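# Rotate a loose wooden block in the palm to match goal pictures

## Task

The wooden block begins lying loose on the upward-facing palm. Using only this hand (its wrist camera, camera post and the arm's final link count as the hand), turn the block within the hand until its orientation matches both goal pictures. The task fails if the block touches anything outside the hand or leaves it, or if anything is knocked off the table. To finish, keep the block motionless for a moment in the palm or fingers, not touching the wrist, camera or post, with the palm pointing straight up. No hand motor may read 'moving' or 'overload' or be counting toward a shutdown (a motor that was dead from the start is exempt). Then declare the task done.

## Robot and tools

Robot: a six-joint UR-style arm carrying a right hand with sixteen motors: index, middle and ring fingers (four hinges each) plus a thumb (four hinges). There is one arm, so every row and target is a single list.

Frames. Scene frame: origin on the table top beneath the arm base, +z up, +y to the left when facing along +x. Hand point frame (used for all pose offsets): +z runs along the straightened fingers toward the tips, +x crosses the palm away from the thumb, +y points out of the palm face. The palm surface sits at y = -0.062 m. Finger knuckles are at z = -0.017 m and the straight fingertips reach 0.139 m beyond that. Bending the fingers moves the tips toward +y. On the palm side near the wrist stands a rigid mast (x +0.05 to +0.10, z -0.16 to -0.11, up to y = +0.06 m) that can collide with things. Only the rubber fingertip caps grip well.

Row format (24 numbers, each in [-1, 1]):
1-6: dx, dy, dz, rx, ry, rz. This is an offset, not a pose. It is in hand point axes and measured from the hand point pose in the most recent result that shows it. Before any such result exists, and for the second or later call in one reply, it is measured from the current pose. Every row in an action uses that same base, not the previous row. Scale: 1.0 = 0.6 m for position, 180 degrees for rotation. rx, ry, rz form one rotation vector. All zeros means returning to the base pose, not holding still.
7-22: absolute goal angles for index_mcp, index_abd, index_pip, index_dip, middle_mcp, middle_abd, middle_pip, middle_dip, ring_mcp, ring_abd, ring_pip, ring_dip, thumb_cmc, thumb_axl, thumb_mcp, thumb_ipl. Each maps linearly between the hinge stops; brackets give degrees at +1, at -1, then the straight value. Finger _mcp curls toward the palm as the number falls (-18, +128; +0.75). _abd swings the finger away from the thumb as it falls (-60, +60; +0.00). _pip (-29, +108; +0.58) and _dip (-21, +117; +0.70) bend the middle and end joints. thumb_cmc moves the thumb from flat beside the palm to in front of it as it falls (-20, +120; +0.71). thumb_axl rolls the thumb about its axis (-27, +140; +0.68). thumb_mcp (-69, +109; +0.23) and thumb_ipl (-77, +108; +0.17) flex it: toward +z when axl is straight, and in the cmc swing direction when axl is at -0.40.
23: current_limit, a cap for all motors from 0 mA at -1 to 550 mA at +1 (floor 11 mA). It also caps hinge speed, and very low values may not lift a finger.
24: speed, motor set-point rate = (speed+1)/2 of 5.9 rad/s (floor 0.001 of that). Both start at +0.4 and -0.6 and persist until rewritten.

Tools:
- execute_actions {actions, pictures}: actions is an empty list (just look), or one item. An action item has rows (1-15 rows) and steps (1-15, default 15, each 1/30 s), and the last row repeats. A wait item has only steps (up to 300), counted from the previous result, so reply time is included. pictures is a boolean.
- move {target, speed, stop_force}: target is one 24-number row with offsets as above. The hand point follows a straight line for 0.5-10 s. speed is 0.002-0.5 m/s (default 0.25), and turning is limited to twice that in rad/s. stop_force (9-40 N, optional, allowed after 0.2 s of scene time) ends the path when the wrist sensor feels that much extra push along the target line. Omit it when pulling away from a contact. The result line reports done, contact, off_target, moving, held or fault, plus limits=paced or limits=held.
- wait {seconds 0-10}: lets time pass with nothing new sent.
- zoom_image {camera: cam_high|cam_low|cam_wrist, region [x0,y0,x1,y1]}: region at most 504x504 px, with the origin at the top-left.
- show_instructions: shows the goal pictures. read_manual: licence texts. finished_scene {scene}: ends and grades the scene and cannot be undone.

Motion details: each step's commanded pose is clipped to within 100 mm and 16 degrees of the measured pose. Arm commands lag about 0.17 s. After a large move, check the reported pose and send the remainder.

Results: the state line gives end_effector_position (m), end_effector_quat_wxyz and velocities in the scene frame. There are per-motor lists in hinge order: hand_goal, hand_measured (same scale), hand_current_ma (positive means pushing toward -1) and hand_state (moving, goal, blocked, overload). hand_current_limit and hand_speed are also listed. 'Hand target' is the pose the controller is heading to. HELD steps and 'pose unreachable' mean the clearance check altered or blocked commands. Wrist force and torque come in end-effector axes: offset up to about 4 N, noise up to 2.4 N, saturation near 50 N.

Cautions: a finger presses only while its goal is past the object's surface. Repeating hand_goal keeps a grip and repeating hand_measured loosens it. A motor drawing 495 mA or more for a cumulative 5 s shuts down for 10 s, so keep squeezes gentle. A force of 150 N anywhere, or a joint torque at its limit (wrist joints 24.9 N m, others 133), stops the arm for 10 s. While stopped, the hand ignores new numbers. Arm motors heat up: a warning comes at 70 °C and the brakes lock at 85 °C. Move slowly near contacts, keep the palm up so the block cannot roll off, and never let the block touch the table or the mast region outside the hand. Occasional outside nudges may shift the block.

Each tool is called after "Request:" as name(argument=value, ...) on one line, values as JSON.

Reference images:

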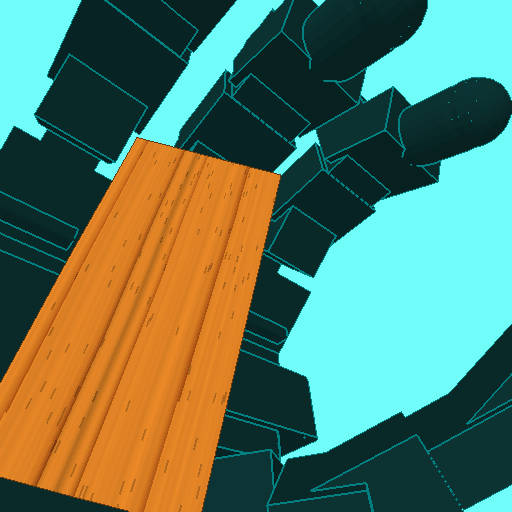

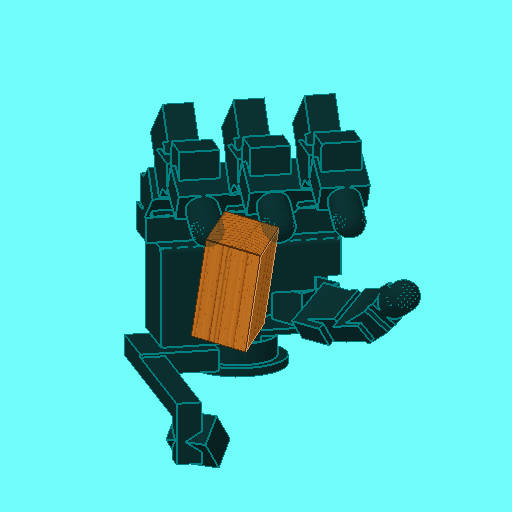

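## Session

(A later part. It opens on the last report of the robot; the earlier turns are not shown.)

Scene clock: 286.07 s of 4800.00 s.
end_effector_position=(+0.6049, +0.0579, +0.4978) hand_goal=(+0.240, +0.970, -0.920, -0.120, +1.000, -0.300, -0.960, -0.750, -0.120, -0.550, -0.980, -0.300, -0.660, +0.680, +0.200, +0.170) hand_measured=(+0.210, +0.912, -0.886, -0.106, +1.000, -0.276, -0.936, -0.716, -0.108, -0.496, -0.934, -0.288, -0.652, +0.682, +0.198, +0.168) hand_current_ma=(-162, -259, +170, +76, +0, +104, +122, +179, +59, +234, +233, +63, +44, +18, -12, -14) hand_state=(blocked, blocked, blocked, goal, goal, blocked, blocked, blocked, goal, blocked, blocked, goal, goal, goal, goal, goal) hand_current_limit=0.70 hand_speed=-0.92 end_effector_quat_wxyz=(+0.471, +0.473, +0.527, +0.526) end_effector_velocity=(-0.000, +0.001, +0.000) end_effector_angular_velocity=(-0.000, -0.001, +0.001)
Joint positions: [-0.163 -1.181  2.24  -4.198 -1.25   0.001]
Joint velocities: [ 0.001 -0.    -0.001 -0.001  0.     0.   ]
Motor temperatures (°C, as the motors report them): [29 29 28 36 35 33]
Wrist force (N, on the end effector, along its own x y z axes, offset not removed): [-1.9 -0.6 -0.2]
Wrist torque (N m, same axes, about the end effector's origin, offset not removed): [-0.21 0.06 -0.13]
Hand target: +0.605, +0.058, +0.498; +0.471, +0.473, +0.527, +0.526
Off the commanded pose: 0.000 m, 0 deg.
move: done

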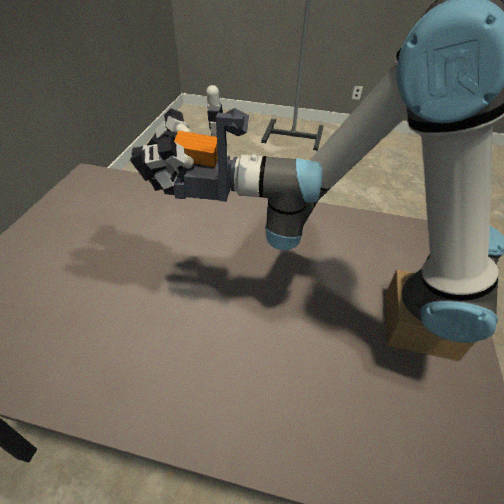

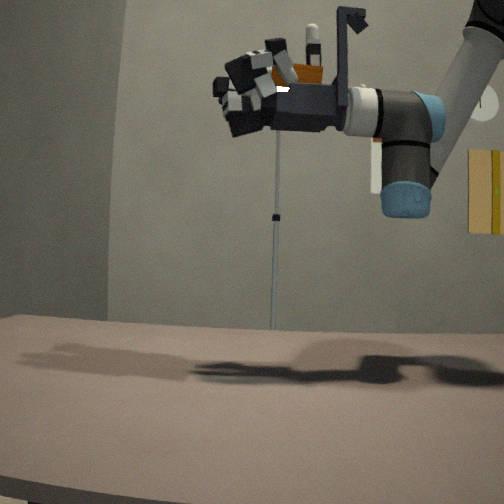

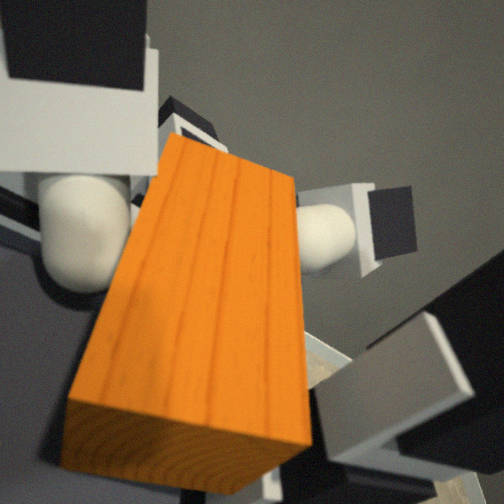

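Request:
move(target=[0,0,0,0,0,0,0.24,0.97,-0.92,-0.12,0.56,-0.2,-0.96,-0.55,-0.1,-0.58,-0.98,-0.3,-0.7,0.68,0.2,0.17,0.7,-0.88])

Request:
move(target=[0,0,0,0,0,0,0.24,0.97,-0.88,-0.1,0.53,-0.25,-0.96,-0.28,-0.07,-0.6,-0.98,-0.3,-0.72,0.68,0.2,0.17,0.7,-0.92])

Scene clock: 294.83 s of 4800.00 s.
end_effector_position=(+0.6049, +0.0579, +0.4978) hand_goal=(+0.240, +0.970, -0.920, -0.120, +0.560, -0.200, -0.960, -0.550, -0.100, -0.580, -0.980, -0.300, -0.700, +0.680, +0.200, +0.170) hand_measured=(+0.218, +0.914, -0.882, -0.100, +0.626, -0.210, -0.950, -0.566, -0.106, -0.504, -0.936, -0.290, -0.674, +0.682, +0.198, +0.168) hand_current_ma=(-123, -247, +193, +100, +350, -48, +45, -79, -31, +335, +225, +50, +134, +12, -12, -14) hand_state=(blocked, blocked, blocked, goal, blocked, goal, goal, goal, goal, blocked, blocked, goal, blocked, goal, goal, goal) hand_current_limit=0.70 hand_speed=-0.88 end_effector_quat_wxyz=(+0.471, +0.473, +0.527, +0.526) end_effector_velocity=(-0.000, +0.000, +0.000) end_effector_angular_velocity=(-0.000, -0.001, +0.000)
Joint positions: [-0.163 -1.181  2.24  -4.198 -1.25   0.001]
Joint velocities: [ 0.    -0.001  0.    -0.    -0.    -0.   ]
Motor temperatures (°C, as the motors report them): [29 29 28 36 35 33]
Wrist force (N, on the end effector, along its own x y z axes, offset not removed): [-2.6 -0.5 -1.4]
Wrist torque (N m, same axes, about the end effector's origin, offset not removed): [-0.07 0.14 -0.07]
Hand target: +0.605, +0.058, +0.498; +0.471, +0.473, +0.527, +0.526
Off the commanded pose: 0.000 m, 0 deg.
After step 90, 3.87 s passed at rest.
move: done

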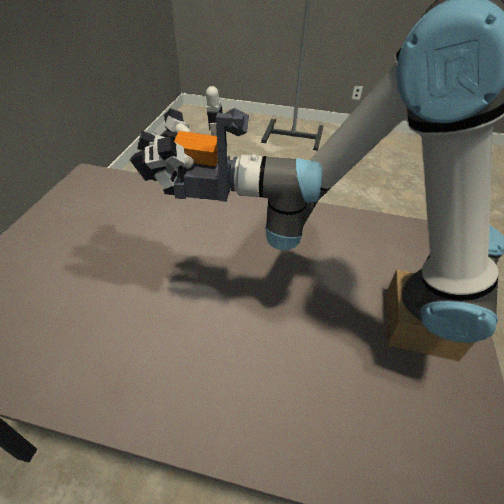

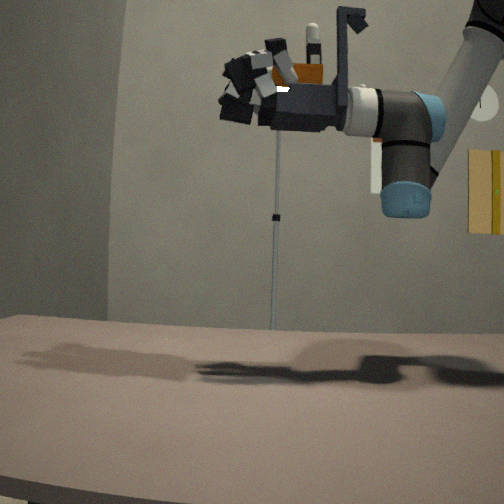

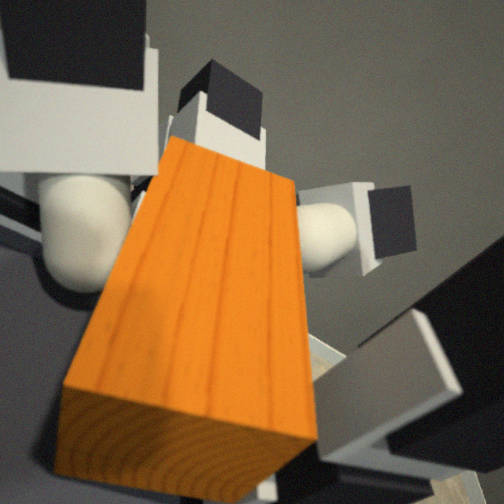

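Scene clock: 296.47 s of 4800.00 s.
end_effector_position=(+0.6049, +0.0579, +0.4978) hand_goal=(+0.240, +0.970, -0.880, -0.100, +0.530, -0.250, -0.960, -0.280, -0.070, -0.600, -0.980, -0.300, -0.720, +0.680, +0.200, +0.170) hand_measured=(+0.232, +0.954, -0.854, -0.084, +0.566, -0.262, -0.972, -0.316, -0.078, -0.580, -0.962, -0.292, -0.714, +0.682, +0.198, +0.168) hand_current_ma=(-39, -68, +127, +78, +197, -49, -64, -186, -45, +86, +94, +37, +29, +12, -12, -14) hand_state=(goal, goal, blocked, goal, blocked, goal, goal, blocked, goal, goal, goal, goal, goal, goal, goal, goal) hand_current_limit=0.70 hand_speed=-0.92 end_effector_quat_wxyz=(+0.471, +0.473, +0.527, +0.526) end_effector_velocity=(+0.000, -0.001, -0.001) end_effector_angular_velocity=(+0.001, +0.002, -0.001)
Joint positions: [-0.163 -1.181  2.24  -4.198 -1.25   0.001]
Joint velocities: [-0.001 -0.     0.001  0.001  0.     0.   ]
Motor temperatures (°C, as the motors report them): [29 29 28 36 35 33]
Wrist force (N, on the end effector, along its own x y z axes, offset not removed): [-0.6 -1.2 -1.2]
Wrist torque (N m, same axes, about the end effector's origin, offset not removed): [-0.15 -0.07 0.11]
Hand target: +0.605, +0.058, +0.498; +0.471, +0.473, +0.527, +0.526
Off the commanded pose: 0.000 m, 0 deg.
move: done

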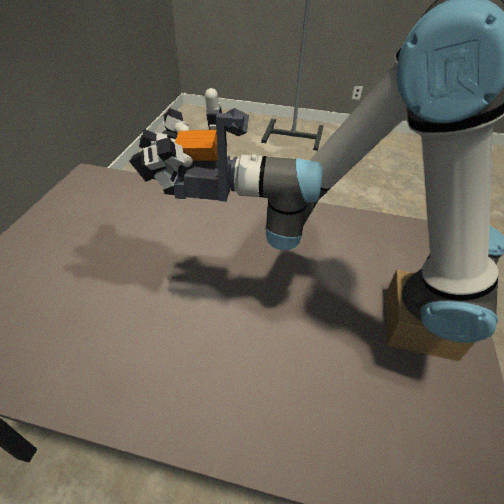

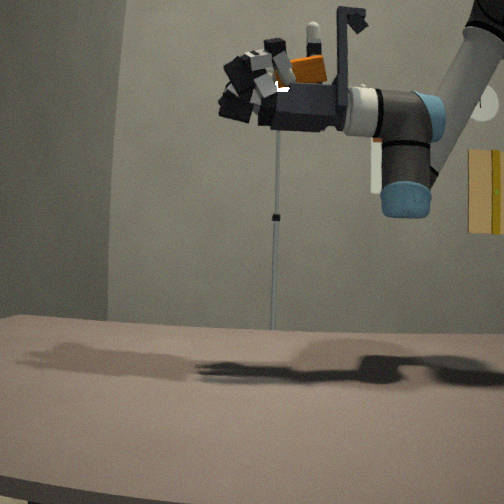

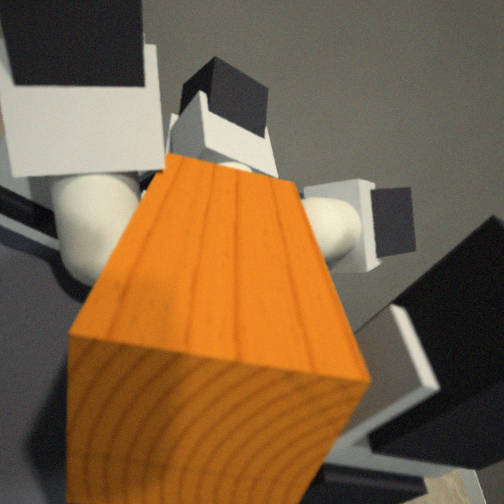

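Request:
move(target=[0,0,0,0,0,0,0.24,1,-0.88,-0.08,0.63,-0.25,-0.96,-0.12,-0.07,-0.75,-0.98,-0.27,-0.7,0.68,0.2,0.17,0.7,-0.93])

Scene clock: 300.57 s of 4800.00 s.
end_effector_position=(+0.6049, +0.0579, +0.4978) hand_goal=(+0.240, +1.000, -0.880, -0.080, +0.630, -0.250, -0.960, -0.120, -0.070, -0.750, -0.980, -0.270, -0.700, +0.680, +0.200, +0.170) hand_measured=(+0.244, +0.988, -0.838, -0.060, +0.636, -0.254, -0.966, -0.124, -0.078, -0.662, -0.984, -0.276, -0.692, +0.682, +0.198, +0.168) hand_current_ma=(+20, -50, +211, +103, +32, -15, -32, -21, -45, +391, -25, -34, +46, +12, -12, -14) hand_state=(goal, goal, blocked, blocked, goal, goal, goal, goal, goal, blocked, goal, goal, goal, goal, goal, goal) hand_current_limit=0.70 hand_speed=-0.93 end_effector_quat_wxyz=(+0.471, +0.473, +0.527, +0.526) end_effector_velocity=(-0.000, +0.000, +0.000) end_effector_angular_velocity=(-0.000, -0.000, +0.000)
Joint positions: [-0.163 -1.181  2.24  -4.198 -1.25   0.001]
Joint velocities: [ 0. -0. -0.  0.  0. -0.]
Motor temperatures (°C, as the motors report them): [29 29 28 36 35 33]
Wrist force (N, on the end effector, along its own x y z axes, offset not removed): [-1.8 -1.2 0.3]
Wrist torque (N m, same axes, about the end effector's origin, offset not removed): [-0.30 0.08 0.00]
Hand target: +0.605, +0.058, +0.498; +0.471, +0.473, +0.527, +0.526
Off the commanded pose: 0.000 m, 0 deg.
move: done

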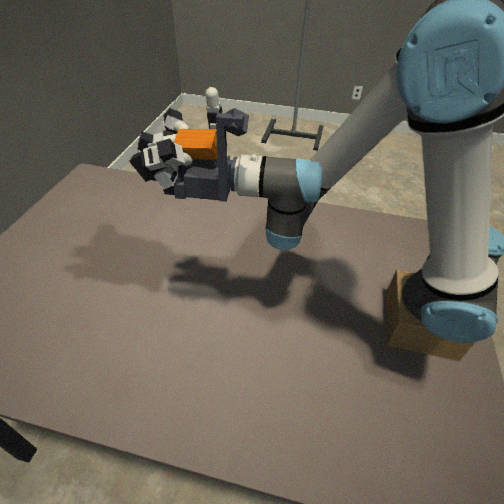

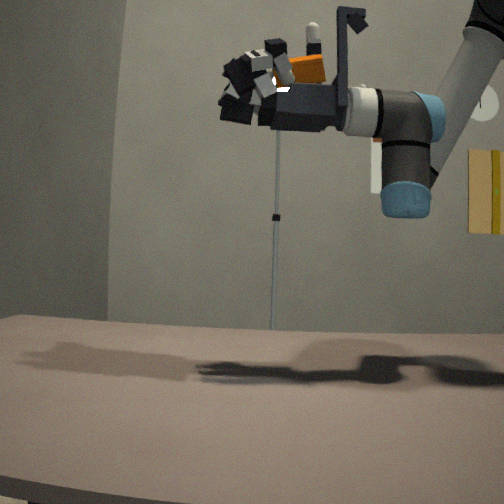

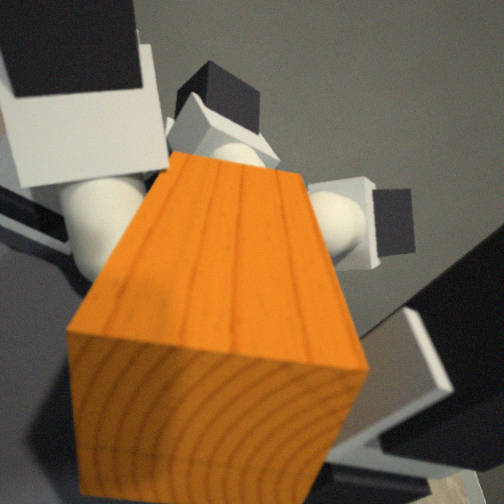

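Request:
move(target=[0,0,0,0,0,0,0.24,1,-0.88,-0.08,0.54,-0.1,-0.96,-0.05,-0.07,-0.75,-0.98,-0.27,-0.82,0.68,0.2,0.17,0.7,-0.93])

Scene clock: 306.27 s of 4800.00 s.
end_effector_position=(+0.6049, +0.0579, +0.4978) hand_goal=(+0.240, +1.000, -0.880, -0.080, +0.540, -0.100, -0.960, -0.050, -0.070, -0.750, -0.980, -0.270, -0.820, +0.680, +0.200, +0.170) hand_measured=(+0.246, +0.998, -0.878, -0.078, +0.560, -0.104, -0.958, -0.052, -0.070, -0.744, -0.986, -0.276, -0.820, +0.682, +0.202, +0.168) hand_current_ma=(+38, -11, +7, +12, +109, -14, +6, -15, +0, +28, -32, -35, -2, +11, +11, -14) hand_state=(goal, goal, goal, goal, blocked, goal, goal, goal, goal, goal, goal, goal, goal, goal, goal, goal) hand_current_limit=0.70 hand_speed=-0.93 end_effector_quat_wxyz=(+0.471, +0.473, +0.527, +0.526) end_effector_velocity=(+0.000, +0.000, -0.000) end_effector_angular_velocity=(+0.000, +0.001, +0.001)
Joint positions: [-0.163 -1.181  2.24  -4.198 -1.25   0.001]
Joint velocities: [0.001 0.    0.    0.001 0.    0.   ]
Motor temperatures (°C, as the motors report them): [29 29 28 36 35 33]
Wrist force (N, on the end effector, along its own x y z axes, offset not removed): [-2.2 -0.2 0.1]
Wrist torque (N m, same axes, about the end effector's origin, offset not removed): [-0.16 0.19 -0.18]
Hand target: +0.605, +0.058, +0.498; +0.471, +0.473, +0.527, +0.526
Off the commanded pose: 0.000 m, 0 deg.
After step 90, 1.70 s passed at rest.
move: done

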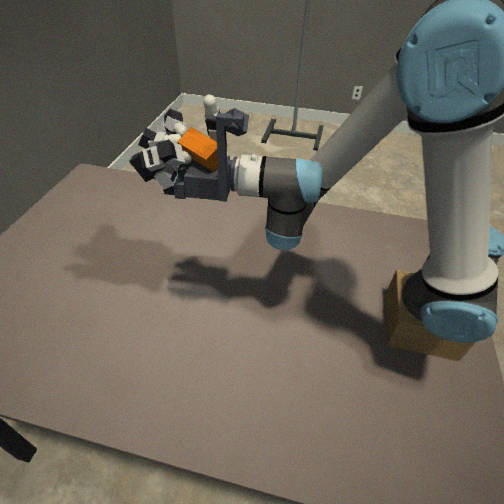

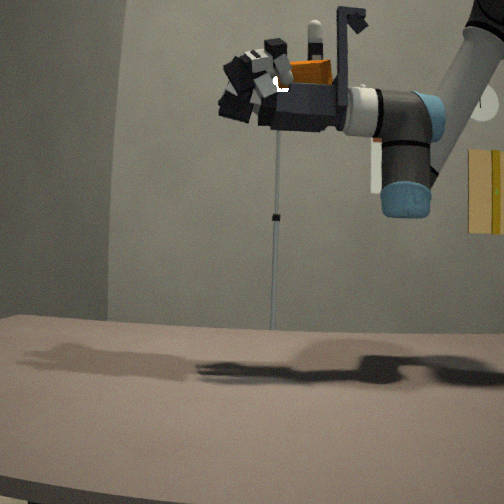

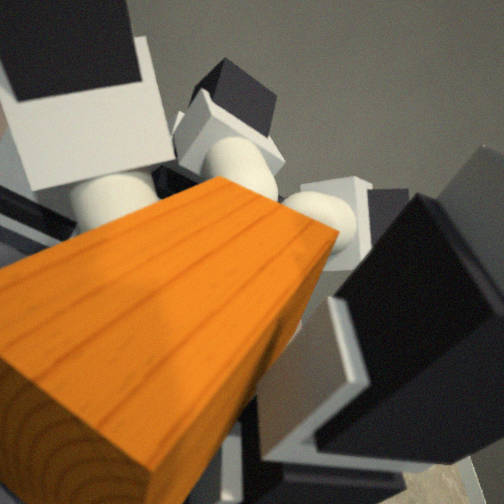

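Request:
move(target=[0,0,0,0.08,0,0.05,0.75,0,0,0,0.3,0,0.3,0.5,-0.07,-0.75,-0.9,-0.1,-0.1,0.72,-0.68,0.17,0.6,-0.7], speed=0.1)

Request:
move(target=[0,0,0,0,0,0,0.75,0,0,0,0.3,0,0.3,0.5,-0.1,0,-0.96,0.15,-0.5,0.62,-0.75,0.17,0.6,-0.8])

Scene clock: 314.00 s of 4800.00 s.
end_effector_position=(+0.6047, +0.0580, +0.4976) hand_goal=(+0.750, +0.000, +0.000, +0.000, +0.300, +0.000, +0.300, +0.500, -0.070, -0.750, -0.900, -0.100, -0.100, +0.720, -0.680, +0.170) hand_measured=(+0.758, +0.004, +0.000, -0.002, +0.320, -0.002, +0.300, +0.498, -0.068, -0.748, -0.908, -0.104, -0.096, +0.722, -0.682, +0.168) hand_current_ma=(+47, +19, +0, -14, +102, -10, +0, -12, +10, +13, -38, -19, +18, +10, -15, -13) hand_state=(goal, goal, goal, goal, goal, goal, goal, goal, goal, goal, goal, goal, goal, goal, goal, goal) hand_current_limit=0.60 hand_speed=-0.70 end_effector_quat_wxyz=(+0.366, +0.568, +0.550, +0.491) end_effector_velocity=(-0.000, -0.001, -0.001) end_effector_angular_velocity=(+0.003, +0.010, -0.001)
Joint positions: [-0.152 -1.421  2.299 -3.755 -1.251  0.076]
Joint velocities: [-0.001 -0.006  0.002  0.014  0.001  0.001]
Motor temperatures (°C, as the motors report them): [29 29 28 36 35 33]
Wrist force (N, on the end effector, along its own x y z axes, offset not removed): [-1.0 1.1 -0.3]
Wrist torque (N m, same axes, about the end effector's origin, offset not removed): [0.13 0.02 0.14]
Hand target: +0.605, +0.058, +0.498; +0.366, +0.568, +0.550, +0.491
Off the commanded pose: 0.000 m, 0 deg.
After step 90, 2.73 s passed at rest.
move: done

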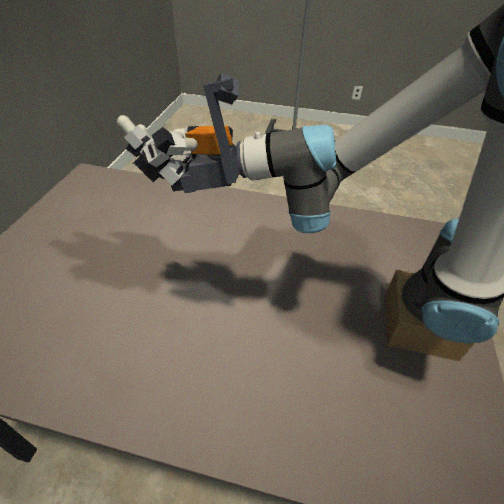

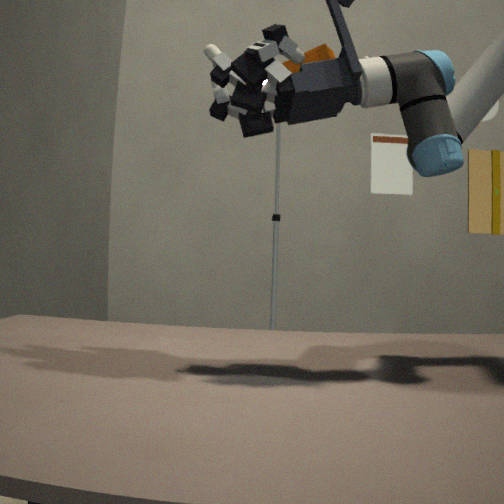

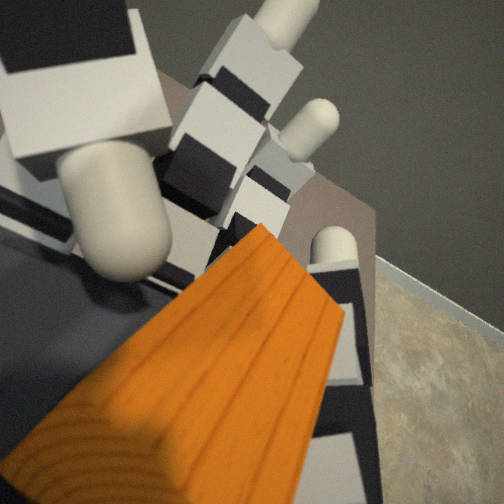

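Scene clock: 315.60 s of 4800.00 s.
end_effector_position=(+0.6047, +0.0580, +0.4976) hand_goal=(+0.750, +0.000, +0.000, +0.000, +0.300, +0.000, +0.300, +0.500, -0.100, +0.000, -0.960, +0.150, -0.500, +0.620, -0.750, +0.170) hand_measured=(+0.758, +0.004, +0.000, -0.002, +0.320, -0.002, +0.300, +0.498, -0.088, -0.004, -0.960, +0.146, -0.494, +0.626, -0.754, +0.168) hand_current_ma=(+47, +19, +0, -14, +102, -10, +0, -12, +61, -15, +0, -20, +34, +46, -21, -13) hand_state=(goal, goal, goal, goal, goal, goal, goal, goal, goal, goal, goal, goal, goal, goal, goal, goal) hand_current_limit=0.60 hand_speed=-0.80 end_effector_quat_wxyz=(+0.366, +0.568, +0.550, +0.491) end_effector_velocity=(+0.000, -0.000, -0.001) end_effector_angular_velocity=(+0.001, +0.004, -0.000)
Joint positions: [-0.152 -1.421  2.299 -3.755 -1.251  0.076]
Joint velocities: [-0.     0.     0.001  0.002  0.    -0.   ]
Motor temperatures (°C, as the motors report them): [29 29 28 36 35 33]
Wrist force (N, on the end effector, along its own x y z axes, offset not removed): [-1.0 -0.3 -0.6]
Wrist torque (N m, same axes, about the end effector's origin, offset not removed): [-0.02 -0.01 0.07]
Hand target: +0.605, +0.058, +0.498; +0.366, +0.568, +0.550, +0.491
Off the commanded pose: 0.000 m, 0 deg.
move: done

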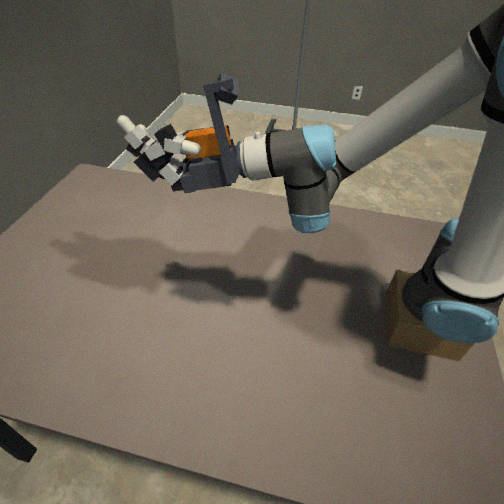

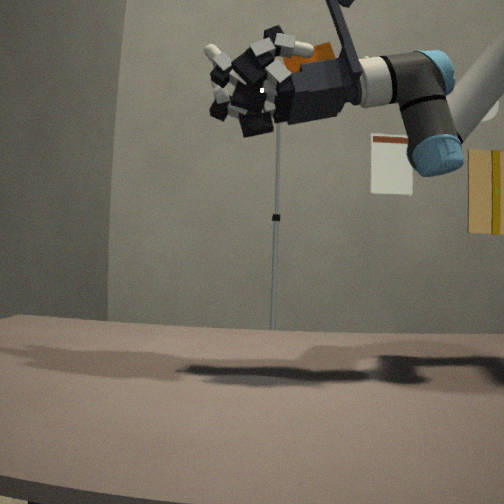

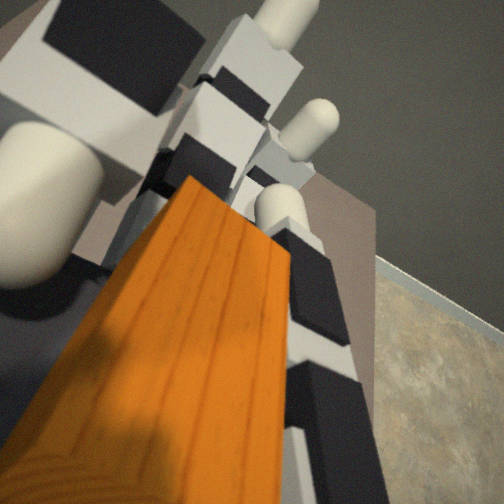

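Aligned; slide it forward against the middle knuckle.

Request:
move(target=[0,0,0,0.085,0,0,0.75,0,0,0,0.2,0,0.3,0.5,-0.1,0,-0.96,0.15,-0.47,0.65,-0.75,0.17,0.6,-0.8], speed=0.15)

Scene clock: 321.40 s of 4800.00 s.
end_effector_position=(+0.6045, +0.0581, +0.4974) hand_goal=(+0.750, +0.000, +0.000, +0.000, +0.200, +0.000, +0.300, +0.500, -0.100, +0.000, -0.960, +0.150, -0.470, +0.650, -0.750, +0.170) hand_measured=(+0.758, +0.004, +0.000, -0.002, +0.228, -0.002, +0.300, +0.498, -0.088, -0.004, -0.960, +0.146, -0.470, +0.650, -0.754, +0.168) hand_current_ma=(+47, +19, +1, -13, +152, -10, +1, -12, +61, -15, +0, -20, -2, +4, -23, -13) hand_state=(goal, goal, goal, goal, blocked, goal, goal, goal, goal, goal, goal, goal, goal, goal, goal, goal) hand_current_limit=0.60 hand_speed=-0.80 end_effector_quat_wxyz=(+0.288, +0.611, +0.610, +0.414) end_effector_velocity=(+0.001, -0.000, +0.001) end_effector_angular_velocity=(-0.002, +0.016, +0.003)
Joint positions: [-0.178 -1.636  2.266 -3.222 -1.221 -0.027]
Joint velocities: [-0.001 -0.011 -0.008  0.037  0.001 -0.008]
Motor temperatures (°C, as the motors report them): [29 29 28 36 35 33]
Wrist force (N, on the end effector, along its own x y z axes, offset not removed): [-1.7 -0.6 1.1]
Wrist torque (N m, same axes, about the end effector's origin, offset not removed): [-0.21 0.06 0.00]
Hand target: +0.605, +0.058, +0.497; +0.288, +0.611, +0.610, +0.414
Off the commanded pose: 0.000 m, 0 deg.
After step 90, 1.40 s passed at rest.
move: done

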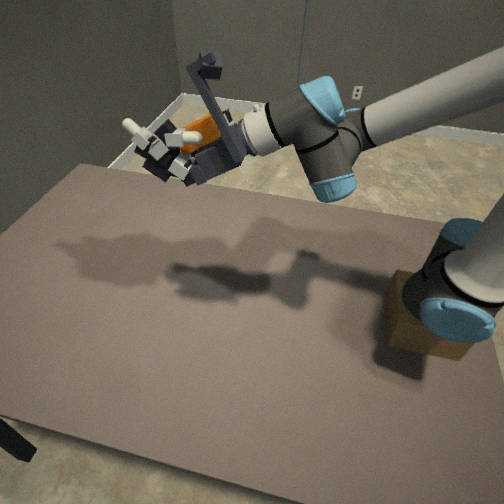

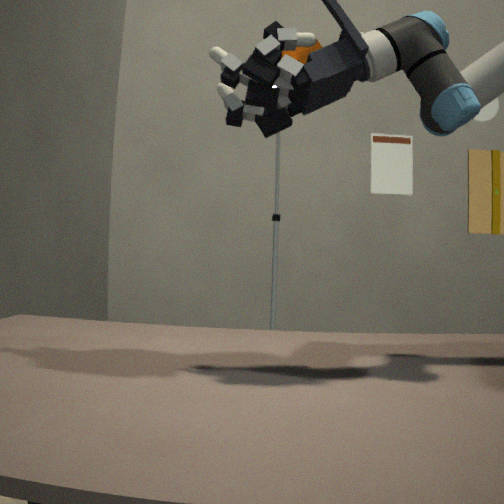

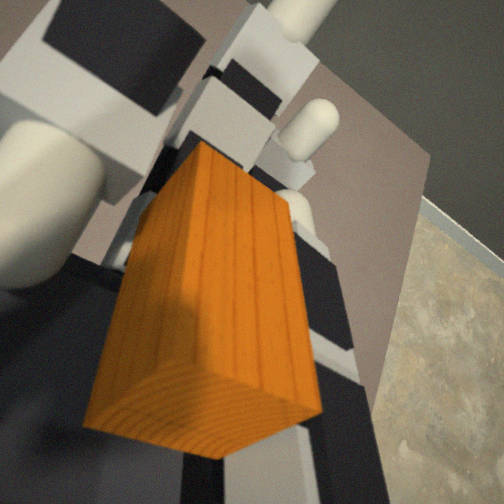

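Request:
move(target=[0,0,0,-0.164,0,-0.052,0.75,0.1,0,0,1,0,0.3,-0.7,-0.03,-0.3,-0.98,-0.15,-0.45,0.7,0.2,0.17,0.7,-0.8], speed=0.2)

Request:
move(target=[0,0,0,0,0,0,0.05,0.15,-0.98,-0.33,1,-0.15,-0.7,-1,-0.13,-0.48,-0.98,-0.2,-0.66,0.68,0.1,0.17,0.7,-0.7])

Request:
move(target=[0,0,0,0,0,0,0.05,0.8,-0.98,-0.33,1,-0.15,-0.7,-1,-0.15,-0.48,-0.98,-0.2,-0.66,0.68,0.1,0.17,0.7,-0.85])

Request:
move(target=[0,0,0,0,0,0,0.26,0.97,-0.9,-0.13,1,-0.15,-0.8,-1,-0.08,-0.6,-0.98,-0.27,-0.68,0.68,0.1,0.17,0.7,-0.92])

Scene clock: 332.40 s of 4800.00 s.
end_effector_position=(+0.6048, +0.0580, +0.4978) hand_goal=(+0.750, +0.100, +0.000, +0.000, +1.000, +0.000, +0.300, -0.700, -0.030, -0.300, -0.980, -0.150, -0.450, +0.700, +0.200, +0.170) hand_measured=(+0.758, +0.098, +0.000, -0.002, +1.000, -0.002, +0.300, -0.698, -0.026, -0.296, -0.980, -0.148, -0.450, +0.700, +0.198, +0.168) hand_current_ma=(+47, -12, +1, -13, +1, -10, +2, +14, +20, +15, +0, +11, -1, -4, -18, -13) hand_state=(goal, goal, goal, goal, goal, goal, goal, goal, goal, goal, goal, goal, goal, goal, goal, goal) hand_current_limit=0.70 hand_speed=-0.80 end_effector_quat_wxyz=(+0.467, +0.466, +0.531, +0.532) end_effector_velocity=(-0.000, +0.000, -0.000) end_effector_angular_velocity=(-0.000, +0.001, +0.000)
Joint positions: [-0.177 -1.18   2.241 -4.203 -1.214  0.   ]
Joint velocities: [ 0.    -0.001  0.001  0.001 -0.    -0.   ]
Motor temperatures (°C, as the motors report them): [29 29 28 36 35 33]
Wrist force (N, on the end effector, along its own x y z axes, offset not removed): [-1.4 -1.0 0.2]
Wrist torque (N m, same axes, about the end effector's origin, offset not removed): [-0.21 -0.06 -0.06]
Hand target: +0.605, +0.058, +0.498; +0.467, +0.466, +0.531, +0.532
Off the commanded pose: 0.000 m, 0 deg.
After step 90, 5.23 s passed at rest.
move: done

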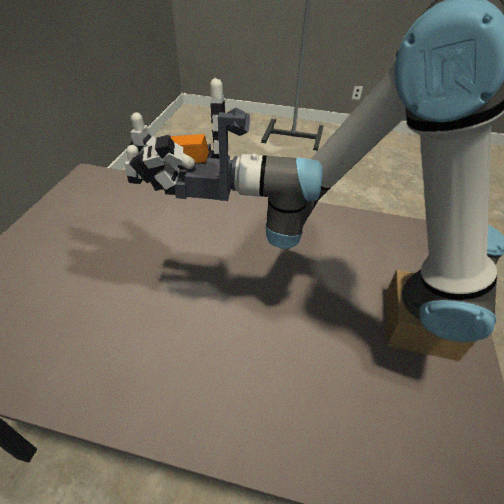

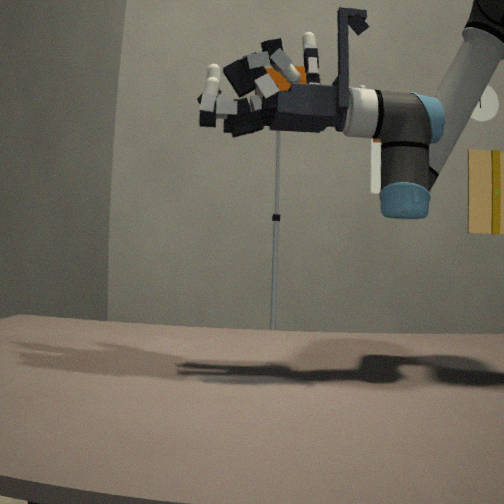

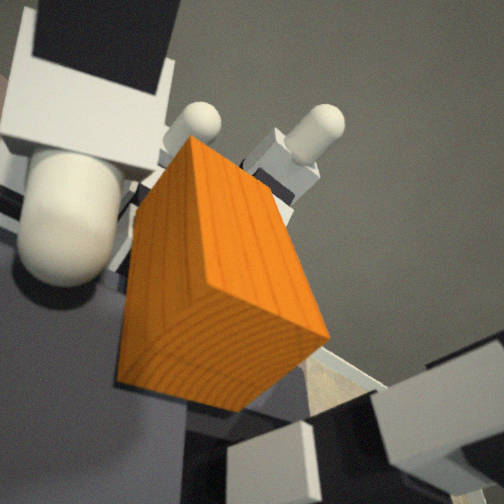

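Scene clock: 334.03 s of 4800.00 s.
end_effector_position=(+0.6048, +0.0580, +0.4978) hand_goal=(+0.050, +0.150, -0.980, -0.330, +1.000, -0.150, -0.700, -1.000, -0.130, -0.480, -0.980, -0.200, -0.660, +0.680, +0.100, +0.170) hand_measured=(+0.060, +0.148, -0.980, -0.328, +1.000, -0.146, -0.686, -0.998, -0.122, -0.476, -0.978, -0.196, -0.658, +0.682, +0.100, +0.168) hand_current_ma=(+56, -13, +0, +12, +1, +14, +67, +11, +47, +21, +11, +18, +9, +13, +7, -13) hand_state=(goal, goal, goal, goal, goal, goal, goal, goal, goal, goal, goal, goal, goal, goal, goal, goal) hand_current_limit=0.70 hand_speed=-0.70 end_effector_quat_wxyz=(+0.467, +0.466, +0.531, +0.532) end_effector_velocity=(+0.000, +0.000, +0.000) end_effector_angular_velocity=(-0.000, -0.000, +0.000)
Joint positions: [-0.177 -1.18   2.241 -4.203 -1.214  0.   ]
Joint velocities: [ 0.     0.    -0.001  0.     0.    -0.   ]
Motor temperatures (°C, as the motors report them): [29 29 28 36 35 33]
Wrist force (N, on the end effector, along its own x y z axes, offset not removed): [-2.2 -1.5 -0.1]
Wrist torque (N m, same axes, about the end effector's origin, offset not removed): [-0.35 0.12 -0.13]
Hand target: +0.605, +0.058, +0.498; +0.467, +0.466, +0.531, +0.532
Off the commanded pose: 0.000 m, 0 deg.
move: done

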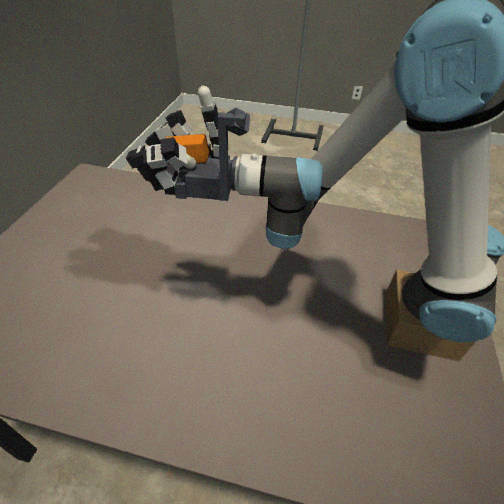

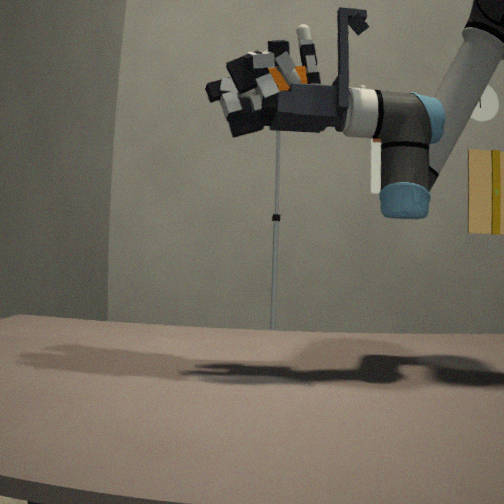

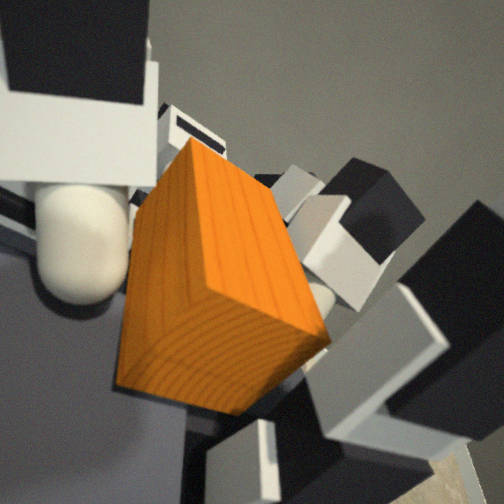

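Scene clock: 335.63 s of 4800.00 s.
end_effector_position=(+0.6048, +0.0580, +0.4978) hand_goal=(+0.050, +0.800, -0.980, -0.330, +1.000, -0.150, -0.700, -1.000, -0.150, -0.480, -0.980, -0.200, -0.660, +0.680, +0.100, +0.170) hand_measured=(+0.058, +0.642, -0.962, -0.334, +1.000, -0.146, -0.686, -0.998, -0.148, -0.448, -0.950, -0.190, -0.658, +0.682, +0.100, +0.168) hand_current_ma=(+43, -468, +92, -19, +1, +14, +67, +11, +11, +137, +147, +50, +9, +13, +6, -13) hand_state=(goal, blocked, goal, goal, goal, goal, goal, goal, goal, blocked, blocked, goal, goal, goal, goal, goal) hand_current_limit=0.70 hand_speed=-0.85 end_effector_quat_wxyz=(+0.467, +0.466, +0.531, +0.532) end_effector_velocity=(-0.000, -0.000, +0.000) end_effector_angular_velocity=(+0.000, -0.001, -0.000)
Joint positions: [-0.177 -1.18   2.241 -4.203 -1.214  0.   ]
Joint velocities: [-0. -0. -0. -0. -0.  0.]
Motor temperatures (°C, as the motors report them): [29 29 28 36 35 33]
Wrist force (N, on the end effector, along its own x y z axes, offset not removed): [-2.0 -1.5 -2.5]
Wrist torque (N m, same axes, about the end effector's origin, offset not removed): [-0.14 0.14 -0.04]
Hand target: +0.605, +0.058, +0.498; +0.467, +0.466, +0.531, +0.532
Off the commanded pose: 0.000 m, 0 deg.
move: done

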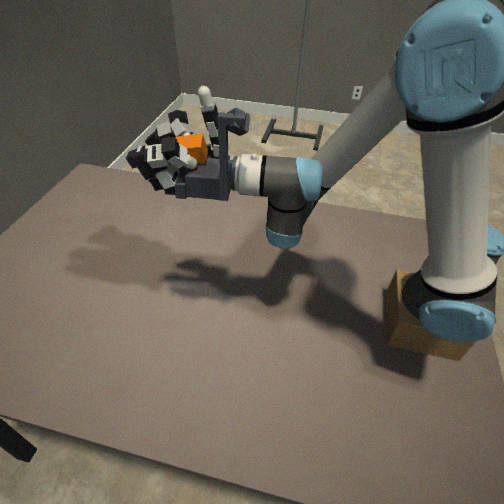

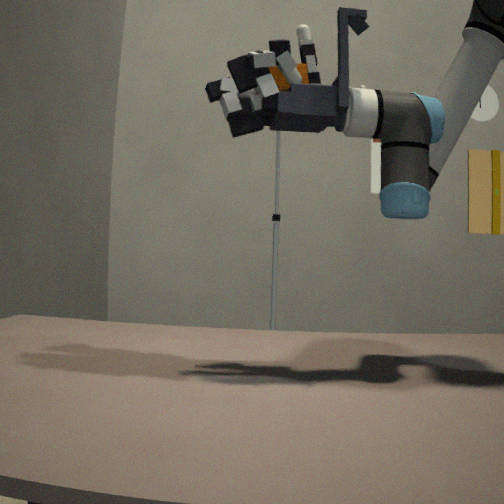

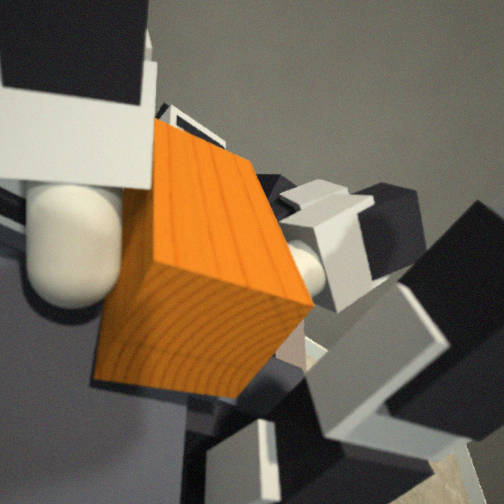

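Scene clock: 337.13 s of 4800.00 s.
end_effector_position=(+0.6048, +0.0580, +0.4978) hand_goal=(+0.260, +0.970, -0.900, -0.130, +1.000, -0.150, -0.800, -1.000, -0.080, -0.600, -0.980, -0.270, -0.680, +0.680, +0.100, +0.170) hand_measured=(+0.262, +0.932, -0.866, -0.120, +1.000, -0.148, -0.702, -0.994, -0.080, -0.592, -0.958, -0.270, -0.678, +0.682, +0.100, +0.168) hand_current_ma=(+6, -166, +173, +54, +1, +10, +467, +31, +3, +32, +112, +5, +8, +13, +6, -13) hand_state=(goal, blocked, blocked, goal, goal, goal, blocked, goal, goal, goal, blocked, goal, goal, goal, goal, goal) hand_current_limit=0.70 hand_speed=-0.92 end_effector_quat_wxyz=(+0.467, +0.466, +0.531, +0.532) end_effector_velocity=(+0.000, -0.000, -0.001) end_effector_angular_velocity=(+0.000, +0.002, -0.001)
Joint positions: [-0.177 -1.18   2.241 -4.203 -1.214  0.   ]
Joint velocities: [-0.001  0.     0.     0.002  0.    -0.   ]
Motor temperatures (°C, as the motors report them): [29 29 28 36 35 33]
Wrist force (N, on the end effector, along its own x y z axes, offset not removed): [0.4 -1.4 -0.5]
Wrist torque (N m, same axes, about the end effector's origin, offset not removed): [-0.27 -0.12 0.08]
Hand target: +0.605, +0.058, +0.498; +0.467, +0.466, +0.531, +0.532
Off the commanded pose: 0.000 m, 0 deg.
move: done

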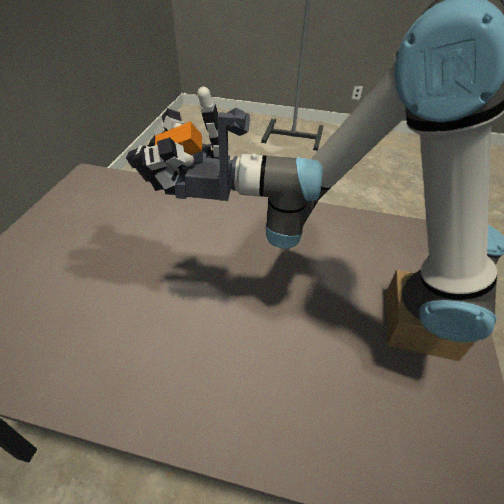

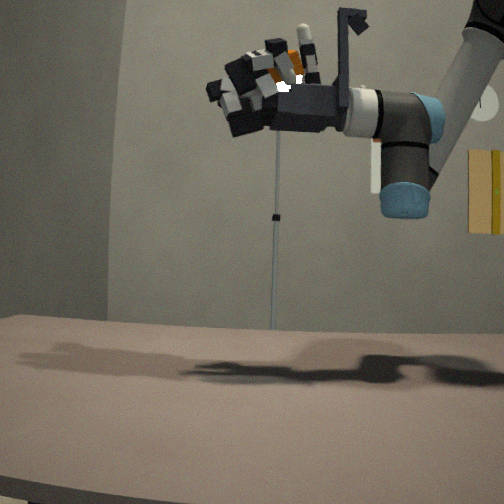

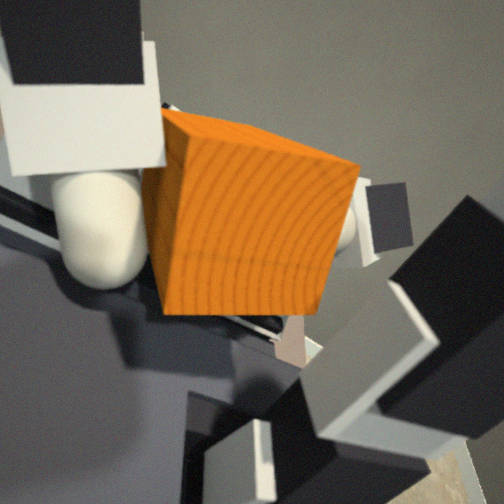

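Request:
move(target=[0,0,0,0,0,0,0.26,0.97,-0.9,-0.13,0.85,0,0.45,0.5,-0.08,-0.6,-0.98,-0.27,-0.5,0.68,0.2,0.17,0.7,-0.6])

Request:
move(target=[0,0,0,0,0,0,0.26,0.97,-0.9,-0.13,0.15,0,0.45,0.5,-0.08,-0.6,-0.98,-0.27,-0.5,0.68,0.2,0.17,0.7,-0.85])

Scene clock: 343.57 s of 4800.00 s.
end_effector_position=(+0.6048, +0.0580, +0.4978) hand_goal=(+0.260, +0.970, -0.900, -0.130, +0.850, +0.000, +0.450, +0.500, -0.080, -0.600, -0.980, -0.270, -0.500, +0.680, +0.200, +0.170) hand_measured=(+0.266, +0.958, -0.868, -0.118, +0.876, -0.004, +0.450, +0.498, -0.082, -0.592, -0.978, -0.270, -0.502, +0.682, +0.198, +0.168) hand_current_ma=(+33, -50, +165, +63, +139, -13, +3, -11, -13, +32, +8, +0, -6, +12, -18, -13) hand_state=(goal, goal, blocked, goal, blocked, goal, goal, goal, goal, goal, goal, goal, goal, goal, goal, goal) hand_current_limit=0.70 hand_speed=-0.60 end_effector_quat_wxyz=(+0.467, +0.466, +0.531, +0.532) end_effector_velocity=(-0.000, -0.000, -0.000) end_effector_angular_velocity=(+0.000, +0.001, -0.001)
Joint positions: [-0.177 -1.18   2.241 -4.203 -1.214  0.   ]
Joint velocities: [-0.001 -0.001  0.001  0.     0.     0.   ]
Motor temperatures (°C, as the motors report them): [29 29 28 36 35 33]
Wrist force (N, on the end effector, along its own x y z axes, offset not removed): [-2.7 -0.7 -1.5]
Wrist torque (N m, same axes, about the end effector's origin, offset not removed): [-0.06 0.26 -0.11]
Hand target: +0.605, +0.058, +0.498; +0.467, +0.466, +0.531, +0.532
Off the commanded pose: 0.000 m, 0 deg.
After step 90, 1.60 s passed at rest.
move: done

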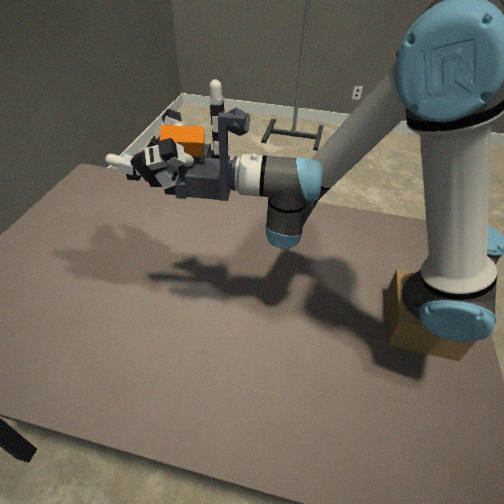

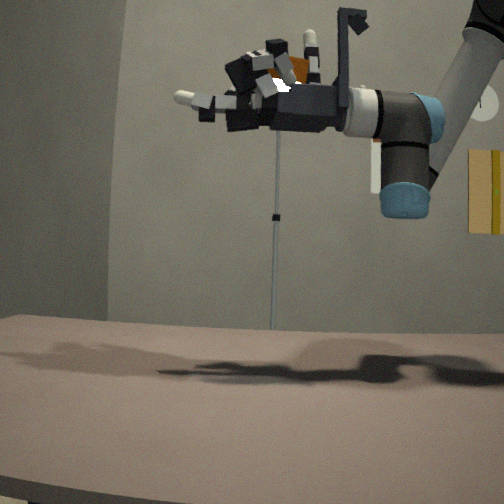

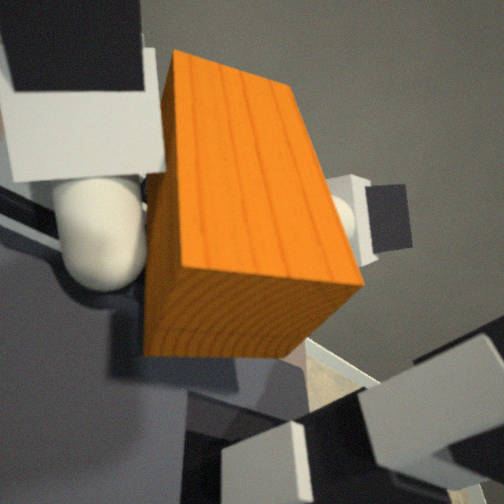

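Scene clock: 345.83 s of 4800.00 s.
end_effector_position=(+0.6048, +0.0580, +0.4978) hand_goal=(+0.260, +0.970, -0.900, -0.130, +0.150, +0.000, +0.450, +0.500, -0.080, -0.600, -0.980, -0.270, -0.500, +0.680, +0.200, +0.170) hand_measured=(+0.266, +0.958, -0.868, -0.118, +0.174, -0.004, +0.450, +0.498, -0.082, -0.592, -0.978, -0.270, -0.502, +0.682, +0.198, +0.168) hand_current_ma=(+33, -50, +165, +63, +133, -13, +4, -11, -13, +32, +8, +0, -6, +12, -18, -13) hand_state=(goal, goal, blocked, goal, blocked, goal, goal, goal, goal, goal, goal, goal, goal, goal, goal, goal) hand_current_limit=0.70 hand_speed=-0.85 end_effector_quat_wxyz=(+0.467, +0.466, +0.531, +0.532) end_effector_velocity=(+0.000, +0.000, +0.000) end_effector_angular_velocity=(-0.000, -0.001, +0.000)
Joint positions: [-0.177 -1.18   2.241 -4.203 -1.214  0.   ]
Joint velocities: [ 0.     0.    -0.001 -0.     0.    -0.   ]
Motor temperatures (°C, as the motors report them): [29 29 28 36 35 33]
Wrist force (N, on the end effector, along its own x y z axes, offset not removed): [-1.0 -2.0 -0.2]
Wrist torque (N m, same axes, about the end effector's origin, offset not removed): [-0.32 -0.06 0.09]
Hand target: +0.605, +0.058, +0.498; +0.467, +0.466, +0.531, +0.532
Off the commanded pose: 0.000 m, 0 deg.
move: done

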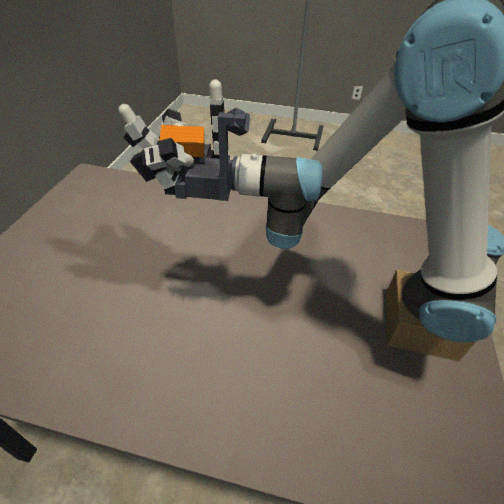

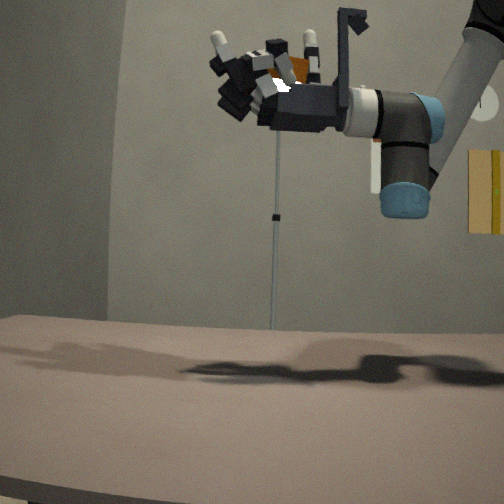

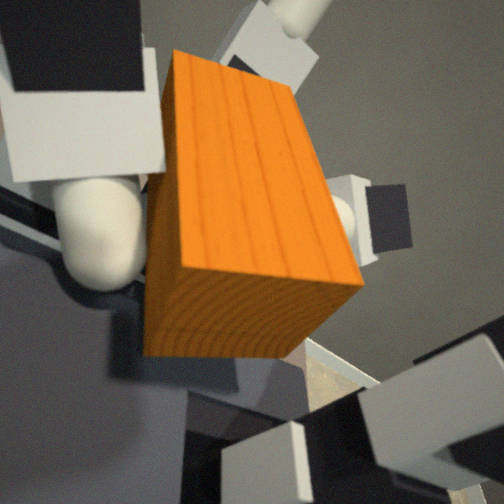

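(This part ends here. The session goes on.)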